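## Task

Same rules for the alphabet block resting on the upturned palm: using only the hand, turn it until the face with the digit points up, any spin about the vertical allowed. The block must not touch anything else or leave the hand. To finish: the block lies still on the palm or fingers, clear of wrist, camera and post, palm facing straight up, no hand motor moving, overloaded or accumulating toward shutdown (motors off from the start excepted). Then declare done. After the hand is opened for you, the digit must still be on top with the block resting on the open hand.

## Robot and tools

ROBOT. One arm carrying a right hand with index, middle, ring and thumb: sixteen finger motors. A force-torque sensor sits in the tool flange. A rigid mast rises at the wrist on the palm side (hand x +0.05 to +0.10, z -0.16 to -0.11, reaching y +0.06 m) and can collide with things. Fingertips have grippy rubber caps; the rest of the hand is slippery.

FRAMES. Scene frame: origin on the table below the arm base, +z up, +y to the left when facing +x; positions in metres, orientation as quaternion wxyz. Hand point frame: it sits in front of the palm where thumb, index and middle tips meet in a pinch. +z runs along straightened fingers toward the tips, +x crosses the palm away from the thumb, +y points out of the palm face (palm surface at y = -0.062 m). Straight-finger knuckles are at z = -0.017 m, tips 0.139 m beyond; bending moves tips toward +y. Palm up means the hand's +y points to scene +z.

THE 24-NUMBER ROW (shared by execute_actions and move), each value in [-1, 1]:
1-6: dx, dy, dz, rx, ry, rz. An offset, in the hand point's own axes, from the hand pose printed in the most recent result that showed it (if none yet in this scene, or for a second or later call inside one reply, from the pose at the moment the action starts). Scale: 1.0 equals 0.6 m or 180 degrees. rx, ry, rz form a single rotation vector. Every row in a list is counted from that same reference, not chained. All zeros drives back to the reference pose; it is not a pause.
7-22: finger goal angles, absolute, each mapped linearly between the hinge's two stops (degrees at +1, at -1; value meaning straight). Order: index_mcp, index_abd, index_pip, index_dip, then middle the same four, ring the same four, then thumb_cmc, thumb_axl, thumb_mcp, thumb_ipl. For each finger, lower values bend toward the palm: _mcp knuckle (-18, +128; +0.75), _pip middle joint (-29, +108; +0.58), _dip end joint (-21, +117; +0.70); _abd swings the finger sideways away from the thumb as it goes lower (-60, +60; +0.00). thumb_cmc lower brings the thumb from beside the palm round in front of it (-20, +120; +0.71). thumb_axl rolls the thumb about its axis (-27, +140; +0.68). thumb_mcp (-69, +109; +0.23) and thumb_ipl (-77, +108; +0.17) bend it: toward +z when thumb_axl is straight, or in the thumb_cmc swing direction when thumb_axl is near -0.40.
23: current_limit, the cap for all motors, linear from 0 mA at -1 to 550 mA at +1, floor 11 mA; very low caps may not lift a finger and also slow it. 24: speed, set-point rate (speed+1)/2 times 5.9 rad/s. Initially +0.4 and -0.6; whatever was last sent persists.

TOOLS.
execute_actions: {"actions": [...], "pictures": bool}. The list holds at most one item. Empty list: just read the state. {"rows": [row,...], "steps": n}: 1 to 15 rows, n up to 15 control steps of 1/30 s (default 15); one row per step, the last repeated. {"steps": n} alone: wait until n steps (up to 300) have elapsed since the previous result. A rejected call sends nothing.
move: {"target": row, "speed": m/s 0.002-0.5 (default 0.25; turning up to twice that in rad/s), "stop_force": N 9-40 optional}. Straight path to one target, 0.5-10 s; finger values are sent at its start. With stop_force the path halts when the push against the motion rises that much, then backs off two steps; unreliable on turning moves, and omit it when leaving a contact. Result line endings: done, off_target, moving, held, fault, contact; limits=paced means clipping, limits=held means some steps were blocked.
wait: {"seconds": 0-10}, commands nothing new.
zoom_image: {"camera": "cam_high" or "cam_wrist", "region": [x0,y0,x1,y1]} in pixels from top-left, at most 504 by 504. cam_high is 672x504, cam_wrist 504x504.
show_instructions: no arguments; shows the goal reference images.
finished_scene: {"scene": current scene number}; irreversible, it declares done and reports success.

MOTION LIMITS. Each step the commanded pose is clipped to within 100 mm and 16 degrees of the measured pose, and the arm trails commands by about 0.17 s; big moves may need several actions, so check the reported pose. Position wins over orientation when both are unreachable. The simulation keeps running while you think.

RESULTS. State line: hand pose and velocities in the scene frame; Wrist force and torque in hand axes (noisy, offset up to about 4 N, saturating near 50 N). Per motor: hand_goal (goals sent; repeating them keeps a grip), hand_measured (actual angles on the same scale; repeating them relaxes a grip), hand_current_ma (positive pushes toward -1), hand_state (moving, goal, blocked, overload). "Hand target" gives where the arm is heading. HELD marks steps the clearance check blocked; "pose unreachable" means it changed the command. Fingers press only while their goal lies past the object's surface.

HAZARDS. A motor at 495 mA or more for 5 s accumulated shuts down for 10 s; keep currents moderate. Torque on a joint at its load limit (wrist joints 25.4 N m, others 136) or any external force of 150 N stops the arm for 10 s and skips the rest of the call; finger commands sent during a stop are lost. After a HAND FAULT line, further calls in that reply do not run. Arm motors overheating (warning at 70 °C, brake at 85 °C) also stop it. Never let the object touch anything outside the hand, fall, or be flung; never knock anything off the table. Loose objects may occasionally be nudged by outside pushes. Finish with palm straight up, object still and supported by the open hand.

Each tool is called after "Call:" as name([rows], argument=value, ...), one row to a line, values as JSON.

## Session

Call:
execute_actions(actions=[])

Scene clock: 0.00 s of 4800.00 s.
end_effector_position=(+0.6029, +0.1026, +0.4855) hand_goal=(+0.046, +0.000, -0.008, +0.280, +0.046, +0.000, -0.008, +0.280, +0.046, +0.000, -0.008, +0.280, -0.104, +0.266, +0.032, -0.018) hand_measured=(+0.060, +0.000, -0.006, +0.282, +0.060, +0.000, -0.006, +0.282, +0.060, +0.000, -0.006, +0.282, -0.094, +0.270, +0.034, -0.016) hand_current_ma=(+77, +0, +12, +12, +77, +0, +12, +12, +77, +0, +12, +12, +64, +27, +12, +12) hand_state=(goal, goal, goal, goal, goal, goal, goal, goal, goal, goal, goal, goal, goal, goal, goal, goal) hand_current_limit=0.40 hand_speed=-0.60 end_effector_quat_wxyz=(+0.488, +0.445, +0.529, +0.533) end_effector_velocity=(-0.000, +0.001, +0.000) end_effector_angular_velocity=(-0.000, -0.001, +0.002)
Joint positions: [-0.133 -1.173  2.184 -4.182 -1.339 -0.041]
Joint velocities: [ 0.001  0.     0.    -0.001  0.    -0.   ]
Motor temperatures (°C, as the motors report them): [26 29 28 31 36 39]
Wrist force (N, on the end effector, along its own x y z axes, offset not removed): no reading
Wrist torque (N m, same axes, about the end effector's origin, offset not removed): no reading
Hand target: +0.603, +0.103, +0.486; +0.488, +0.445, +0.529, +0.533
camera_calibration (this result's frames):
cam_wrist: T_world_to_cam=[[0.0771918, -0.738168, 0.670186, -0.262498], [-0.619015, -0.562425, -0.548178, 0.654876], [0.781577, -0.37254, -0.500352, -0.0626926], [0, 0, 0, 1]] pos_world=[0.47464, 0.151195, 0.503543]

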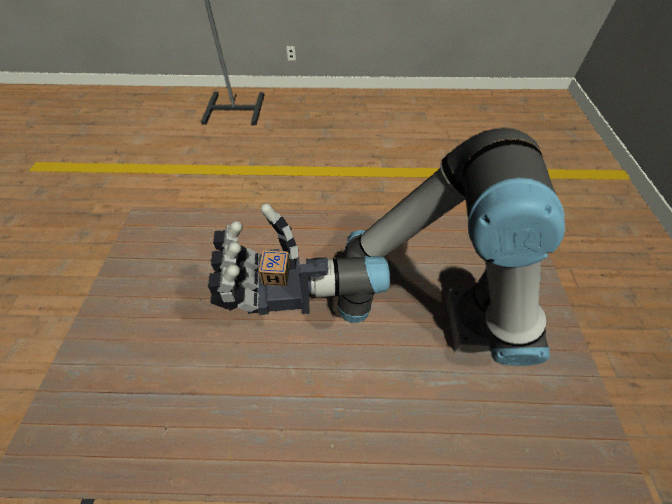

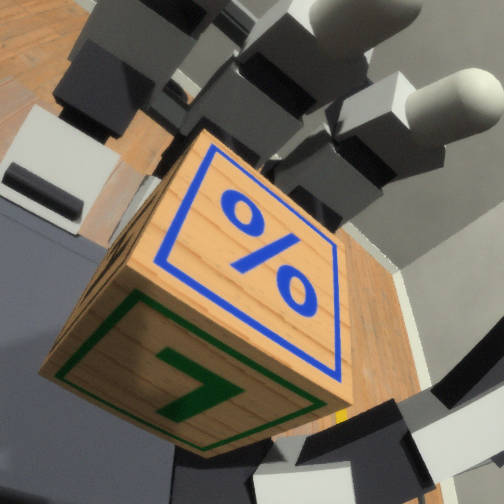

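Call:
show_instructions()

Call:
move(target=[0,0,0,0.17,0,0,0.7,0,-0.4,0.2,0.7,0,-0.4,0.2,0.7,0,-0.4,0.2,-0.1,0.27,0.03,0,0.4,-0.6], speed=0.15)

Reference images for this scene: goal picture from the wrist camera place.

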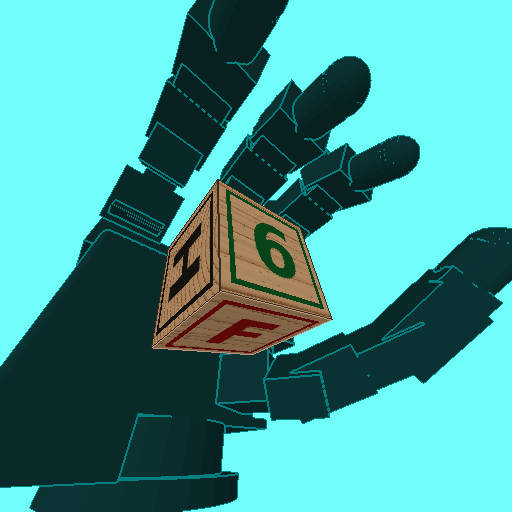

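Scene clock: 4.47 s of 4800.00 s.
end_effector_position=(+0.6026, +0.1026, +0.4853) hand_goal=(+0.700, +0.000, -0.400, +0.200, +0.700, +0.000, -0.400, +0.200, +0.700, +0.000, -0.400, +0.200, -0.100, +0.270, +0.030, +0.000) hand_measured=(+0.708, +0.000, -0.396, +0.202, +0.712, +0.000, -0.394, +0.202, +0.708, +0.000, -0.396, +0.202, -0.094, +0.270, +0.030, -0.002) hand_current_ma=(+44, +0, +17, +12, +64, +0, +27, +14, +44, +0, +17, +12, +40, +2, -3, -20) hand_state=(goal, goal, goal, goal, goal, goal, goal, goal, goal, goal, goal, goal, goal, goal, goal, goal) hand_current_limit=0.40 hand_speed=-0.60 end_effector_quat_wxyz=(+0.354, +0.558, +0.650, +0.375) end_effector_velocity=(+0.001, -0.001, +0.000) end_effector_angular_velocity=(-0.003, +0.010, -0.002)
Joint positions: [-0.126 -1.608  2.218 -3.24  -1.399 -0.15 ]
Joint velocities: [-0.001 -0.005 -0.004  0.02  -0.002 -0.003]
Motor temperatures (°C, as the motors report them): [26 29 28 31 36 39]
Wrist force (N, on the end effector, along its own x y z axes, offset not removed): [-1.2 1.8 -2.7]
Wrist torque (N m, same axes, about the end effector's origin, offset not removed): [0.61 0.07 -0.34]
Hand target: +0.603, +0.103, +0.485; +0.353, +0.558, +0.651, +0.374
Off the commanded pose: 0.000 m, 0 deg.
move: done
camera_calibration (this result's frames):
cam_wrist: T_world_to_cam=[[0.401459, -0.700144, 0.590449, -0.422934], [-0.813484, -0.568786, -0.121351, 0.565295], [0.420803, -0.431603, -0.7979, 0.30532], [0, 0, 0, 1]] pos_world=[0.501169, 0.157195, 0.561935]

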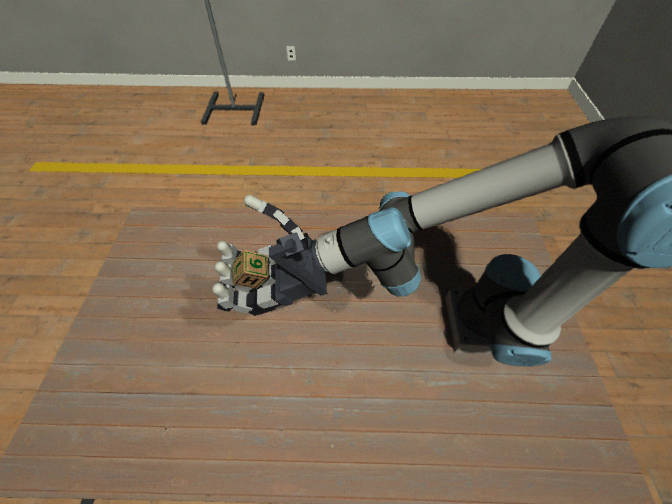

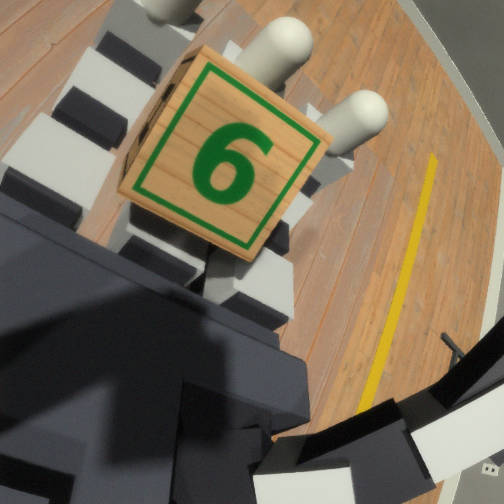

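Lucky. Open pip.

Call:
move(target=[0,0,0,0,0,0,0.85,-0.05,0.0,0.1,0.85,0.05,0.0,0.1,0.85,0.1,0.0,0.1,-0.1,0.27,0.03,0,0.4,-0.88])

Scene clock: 8.70 s of 4800.00 s.
end_effector_position=(+0.6026, +0.1026, +0.4853) hand_goal=(+0.850, -0.050, +0.000, +0.100, +0.850, +0.050, +0.000, +0.100, +0.850, +0.100, +0.000, +0.100, -0.100, +0.270, +0.030, +0.000) hand_measured=(+0.856, -0.048, +0.000, +0.104, +0.862, +0.048, +0.002, +0.104, +0.858, +0.096, +0.000, +0.102, -0.094, +0.270, +0.030, -0.002) hand_current_ma=(+39, +14, +2, +17, +64, -11, +9, +17, +38, -19, +1, +17, +40, +2, -3, -20) hand_state=(goal, goal, goal, goal, goal, goal, goal, goal, goal, goal, goal, goal, goal, goal, goal, goal) hand_current_limit=0.40 hand_speed=-0.88 end_effector_quat_wxyz=(+0.354, +0.558, +0.650, +0.375) end_effector_velocity=(+0.000, -0.000, +0.000) end_effector_angular_velocity=(-0.000, -0.001, -0.000)
Joint positions: [-0.126 -1.608  2.218 -3.24  -1.399 -0.15 ]
Joint velocities: [-0.     0.    -0.001  0.     0.    -0.   ]
Motor temperatures (°C, as the motors report them): [26 29 28 31 36 39]
Wrist force (N, on the end effector, along its own x y z axes, offset not removed): [-0.2 -1.4 -4.5]
Wrist torque (N m, same axes, about the end effector's origin, offset not removed): [0.38 0.05 -0.28]
Hand target: +0.603, +0.103, +0.485; +0.354, +0.558, +0.650, +0.375
Off the commanded pose: 0.000 m, 0 deg.
move: done
camera_calibration (this result's frames):
cam_wrist: T_world_to_cam=[[0.401482, -0.70013, 0.590449, -0.422933], [-0.813465, -0.568814, -0.121351, 0.565294], [0.420817, -0.431589, -0.7979, 0.305321], [0, 0, 0, 1]] pos_world=[0.501163, 0.157212, 0.561935]

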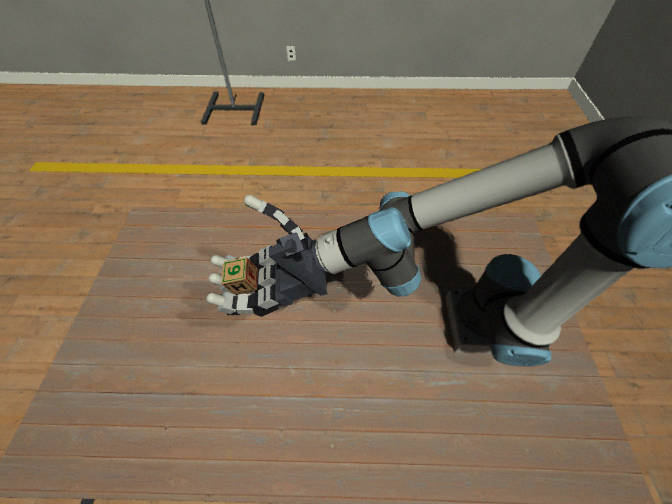

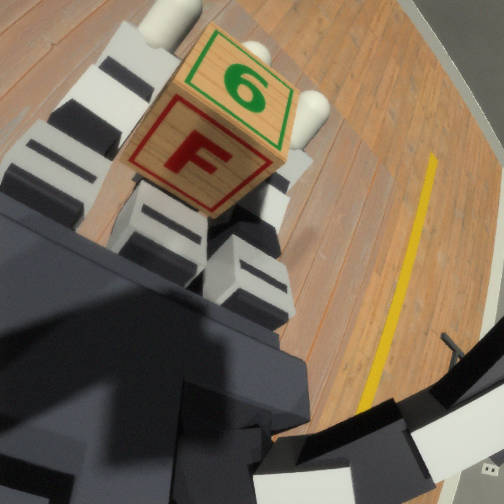

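Call:
move(target=[0,0,0,-0.156,0,0.012,0.72,0,0.55,0.5,0.72,0,0.55,0.5,0.72,0,0.55,0.5,-0.1,0.27,0.03,0,0.4,-0.92], speed=0.12)

Call:
wait(seconds=1)

Scene clock: 15.70 s of 4800.00 s.
end_effector_position=(+0.6029, +0.1026, +0.4855) hand_goal=(+0.720, +0.000, +0.550, +0.500, +0.720, +0.000, +0.550, +0.500, +0.720, +0.000, +0.550, +0.500, -0.100, +0.270, +0.030, +0.000) hand_measured=(+0.744, -0.002, +0.550, +0.498, +0.752, +0.004, +0.552, +0.498, +0.746, +0.004, +0.550, +0.498, -0.094, +0.270, +0.030, -0.002) hand_current_ma=(+135, -14, +3, -11, +180, +15, +6, -11, +136, +14, +3, -11, +40, +2, -3, -20) hand_state=(blocked, goal, goal, goal, blocked, goal, goal, goal, blocked, goal, goal, goal, goal, goal, goal, goal) hand_current_limit=0.40 hand_speed=-0.92 end_effector_quat_wxyz=(+0.471, +0.468, +0.530, +0.528) end_effector_velocity=(-0.000, +0.001, +0.000) end_effector_angular_velocity=(+0.001, -0.000, +0.001)
Joint positions: [-0.12  -1.21   2.199 -4.117 -1.363 -0.014]
Joint velocities: [ 0.001 -0.     0.    -0.001 -0.     0.001]
Motor temperatures (°C, as the motors report them): [26 29 28 31 36 39]
Wrist force (N, on the end effector, along its own x y z axes, offset not removed): [0.0 1.2 -2.4]
Wrist torque (N m, same axes, about the end effector's origin, offset not removed): [0.42 -0.11 -0.16]
Hand target: +0.603, +0.103, +0.486; +0.471, +0.468, +0.530, +0.528
Off the commanded pose: 0.000 m, 0 deg.
move: done
camera_calibration (this result's frames):
cam_wrist: T_world_to_cam=[[0.100494, -0.759197, 0.643056, -0.261172], [-0.650002, -0.539427, -0.535272, 0.664896], [0.753258, -0.364196, -0.547688, -0.0234598], [0, 0, 0, 1]] pos_world=[0.476101, 0.151838, 0.510999]

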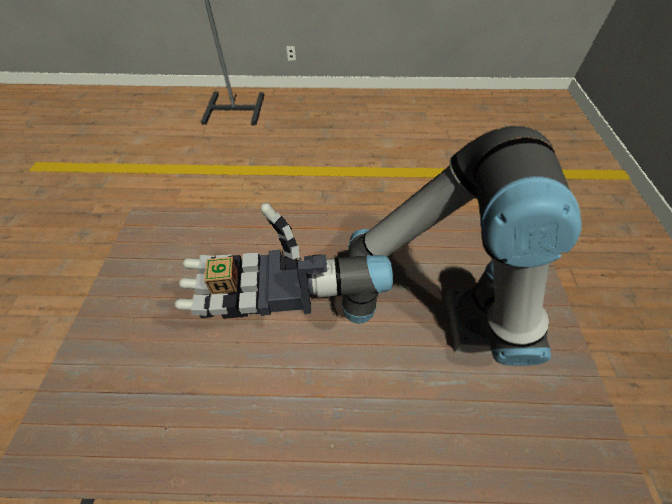

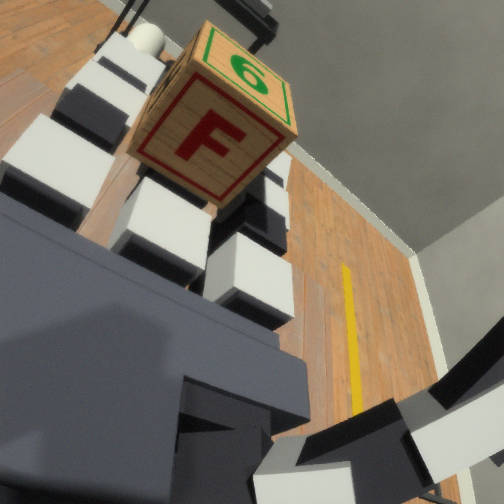

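Scene clock: 16.70 s of 4800.00 s.
end_effector_position=(+0.6029, +0.1026, +0.4855) hand_goal=(+0.720, +0.000, +0.550, +0.500, +0.720, +0.000, +0.550, +0.500, +0.720, +0.000, +0.550, +0.500, -0.100, +0.270, +0.030, +0.000) hand_measured=(+0.744, -0.002, +0.550, +0.498, +0.752, +0.004, +0.552, +0.498, +0.746, +0.004, +0.550, +0.498, -0.094, +0.270, +0.030, -0.002) hand_current_ma=(+135, -14, +3, -11, +180, +15, +6, -11, +136, +14, +3, -11, +40, +2, -3, -20) hand_state=(blocked, goal, goal, goal, blocked, goal, goal, goal, blocked, goal, goal, goal, goal, goal, goal, goal) hand_current_limit=0.40 hand_speed=-0.92 end_effector_quat_wxyz=(+0.471, +0.468, +0.530, +0.528) end_effector_velocity=(+0.000, -0.001, +0.000) end_effector_angular_velocity=(-0.001, -0.001, -0.001)
Joint positions: [-0.12  -1.21   2.199 -4.117 -1.363 -0.014]
Joint velocities: [-0.001 -0.    -0.    -0.001  0.    -0.001]
Motor temperatures (°C, as the motors report them): [26 29 28 31 36 39]
Wrist force (N, on the end effector, along its own x y z axes, offset not removed): [-1.3 0.7 -1.1]
Wrist torque (N m, same axes, about the end effector's origin, offset not removed): [0.27 -0.02 -0.17]
Hand target: +0.603, +0.103, +0.486; +0.471, +0.468, +0.530, +0.528
Off the commanded pose: 0.000 m, 0 deg.
Steps of this call (steps 1 to 30: nothing new was sent). Readings (end_effector_position | what the end effector reports):
1: (+0.6029, +0.1026, +0.4855) | hand_goal=(+0.720, +0.000, +0.550, +0.500, +0.720, +0.000, +0.550, +0.500, +0.720, +0.000, +0.550, +0.500, -0.100, +0.270, +0.030, +0.000) hand_measured=(+0.744, -0.002, +0.550, +0.498, +0.752, +0.004, +0.552, +0.498, +0.746, +0.004, +0.550, +0.498, -0.094, +0.270, +0.030, -0.002) hand_current_ma=(+135, -14, +3, -11, +180, +15, +6, -11, +136, +14, +3, -11, +40, +2, -3, -20) hand_state=(blocked, goal, goal, goal, blocked, goal, goal, goal, blocked, goal, goal, goal, goal, goal, goal, goal) hand_current_limit=0.40 hand_speed=-0.92
2: (+0.6029, +0.1026, +0.4855) | hand_goal=(+0.720, +0.000, +0.550, +0.500, +0.720, +0.000, +0.550, +0.500, +0.720, +0.000, +0.550, +0.500, -0.100, +0.270, +0.030, +0.000) hand_measured=(+0.744, -0.002, +0.550, +0.498, +0.752, +0.004, +0.552, +0.498, +0.746, +0.004, +0.550, +0.498, -0.094, +0.270, +0.030, -0.002) hand_current_ma=(+135, -14, +3, -11, +180, +15, +6, -11, +136, +14, +3, -11, +40, +2, -3, -20) hand_state=(blocked, goal, goal, goal, blocked, goal, goal, goal, blocked, goal, goal, goal, goal, goal, goal, goal) hand_current_limit=0.40 hand_speed=-0.92
4: (+0.6029, +0.1026, +0.4855) | hand_goal=(+0.720, +0.000, +0.550, +0.500, +0.720, +0.000, +0.550, +0.500, +0.720, +0.000, +0.550, +0.500, -0.100, +0.270, +0.030, +0.000) hand_measured=(+0.744, -0.002, +0.550, +0.498, +0.752, +0.004, +0.552, +0.498, +0.746, +0.004, +0.550, +0.498, -0.094, +0.270, +0.030, -0.002) hand_current_ma=(+135, -14, +3, -11, +180, +15, +6, -11, +136, +14, +3, -11, +40, +2, -3, -20) hand_state=(blocked, goal, goal, goal, blocked, goal, goal, goal, blocked, goal, goal, goal, goal, goal, goal, goal) hand_current_limit=0.40 hand_speed=-0.92
8: (+0.6029, +0.1026, +0.4855) | hand_goal=(+0.720, +0.000, +0.550, +0.500, +0.720, +0.000, +0.550, +0.500, +0.720, +0.000, +0.550, +0.500, -0.100, +0.270, +0.030, +0.000) hand_measured=(+0.744, -0.002, +0.550, +0.498, +0.752, +0.004, +0.552, +0.498, +0.746, +0.004, +0.550, +0.498, -0.094, +0.270, +0.030, -0.002) hand_current_ma=(+135, -14, +3, -11, +180, +15, +6, -11, +136, +14, +3, -11, +40, +2, -3, -20) hand_state=(blocked, goal, goal, goal, blocked, goal, goal, goal, blocked, goal, goal, goal, goal, goal, goal, goal) hand_current_limit=0.40 hand_speed=-0.92
30: the state above
camera_calibration (this result's frames):
cam_wrist: T_world_to_cam=[[0.100494, -0.759197, 0.643056, -0.261171], [-0.650002, -0.539427, -0.535272, 0.664896], [0.753258, -0.364196, -0.547689, -0.0234602], [0, 0, 0, 1]] pos_world=[0.476102, 0.151838, 0.510999]

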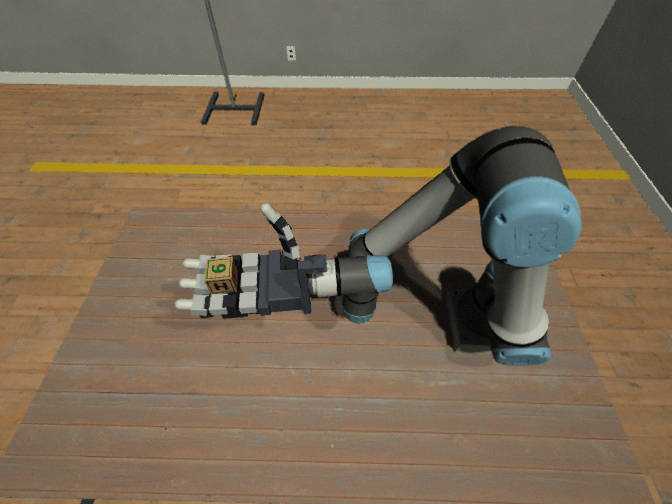

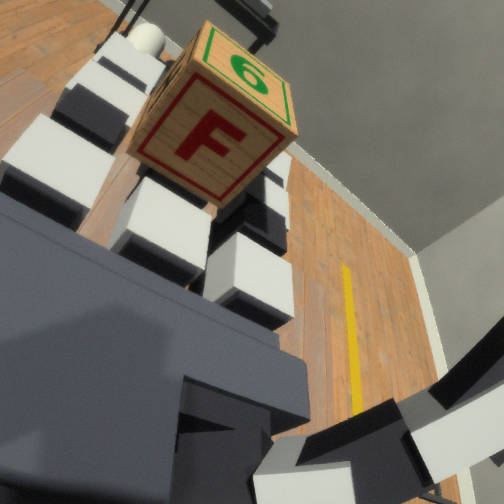

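Call:
finished_scene(scene=2)

The scene is finished: the task was done.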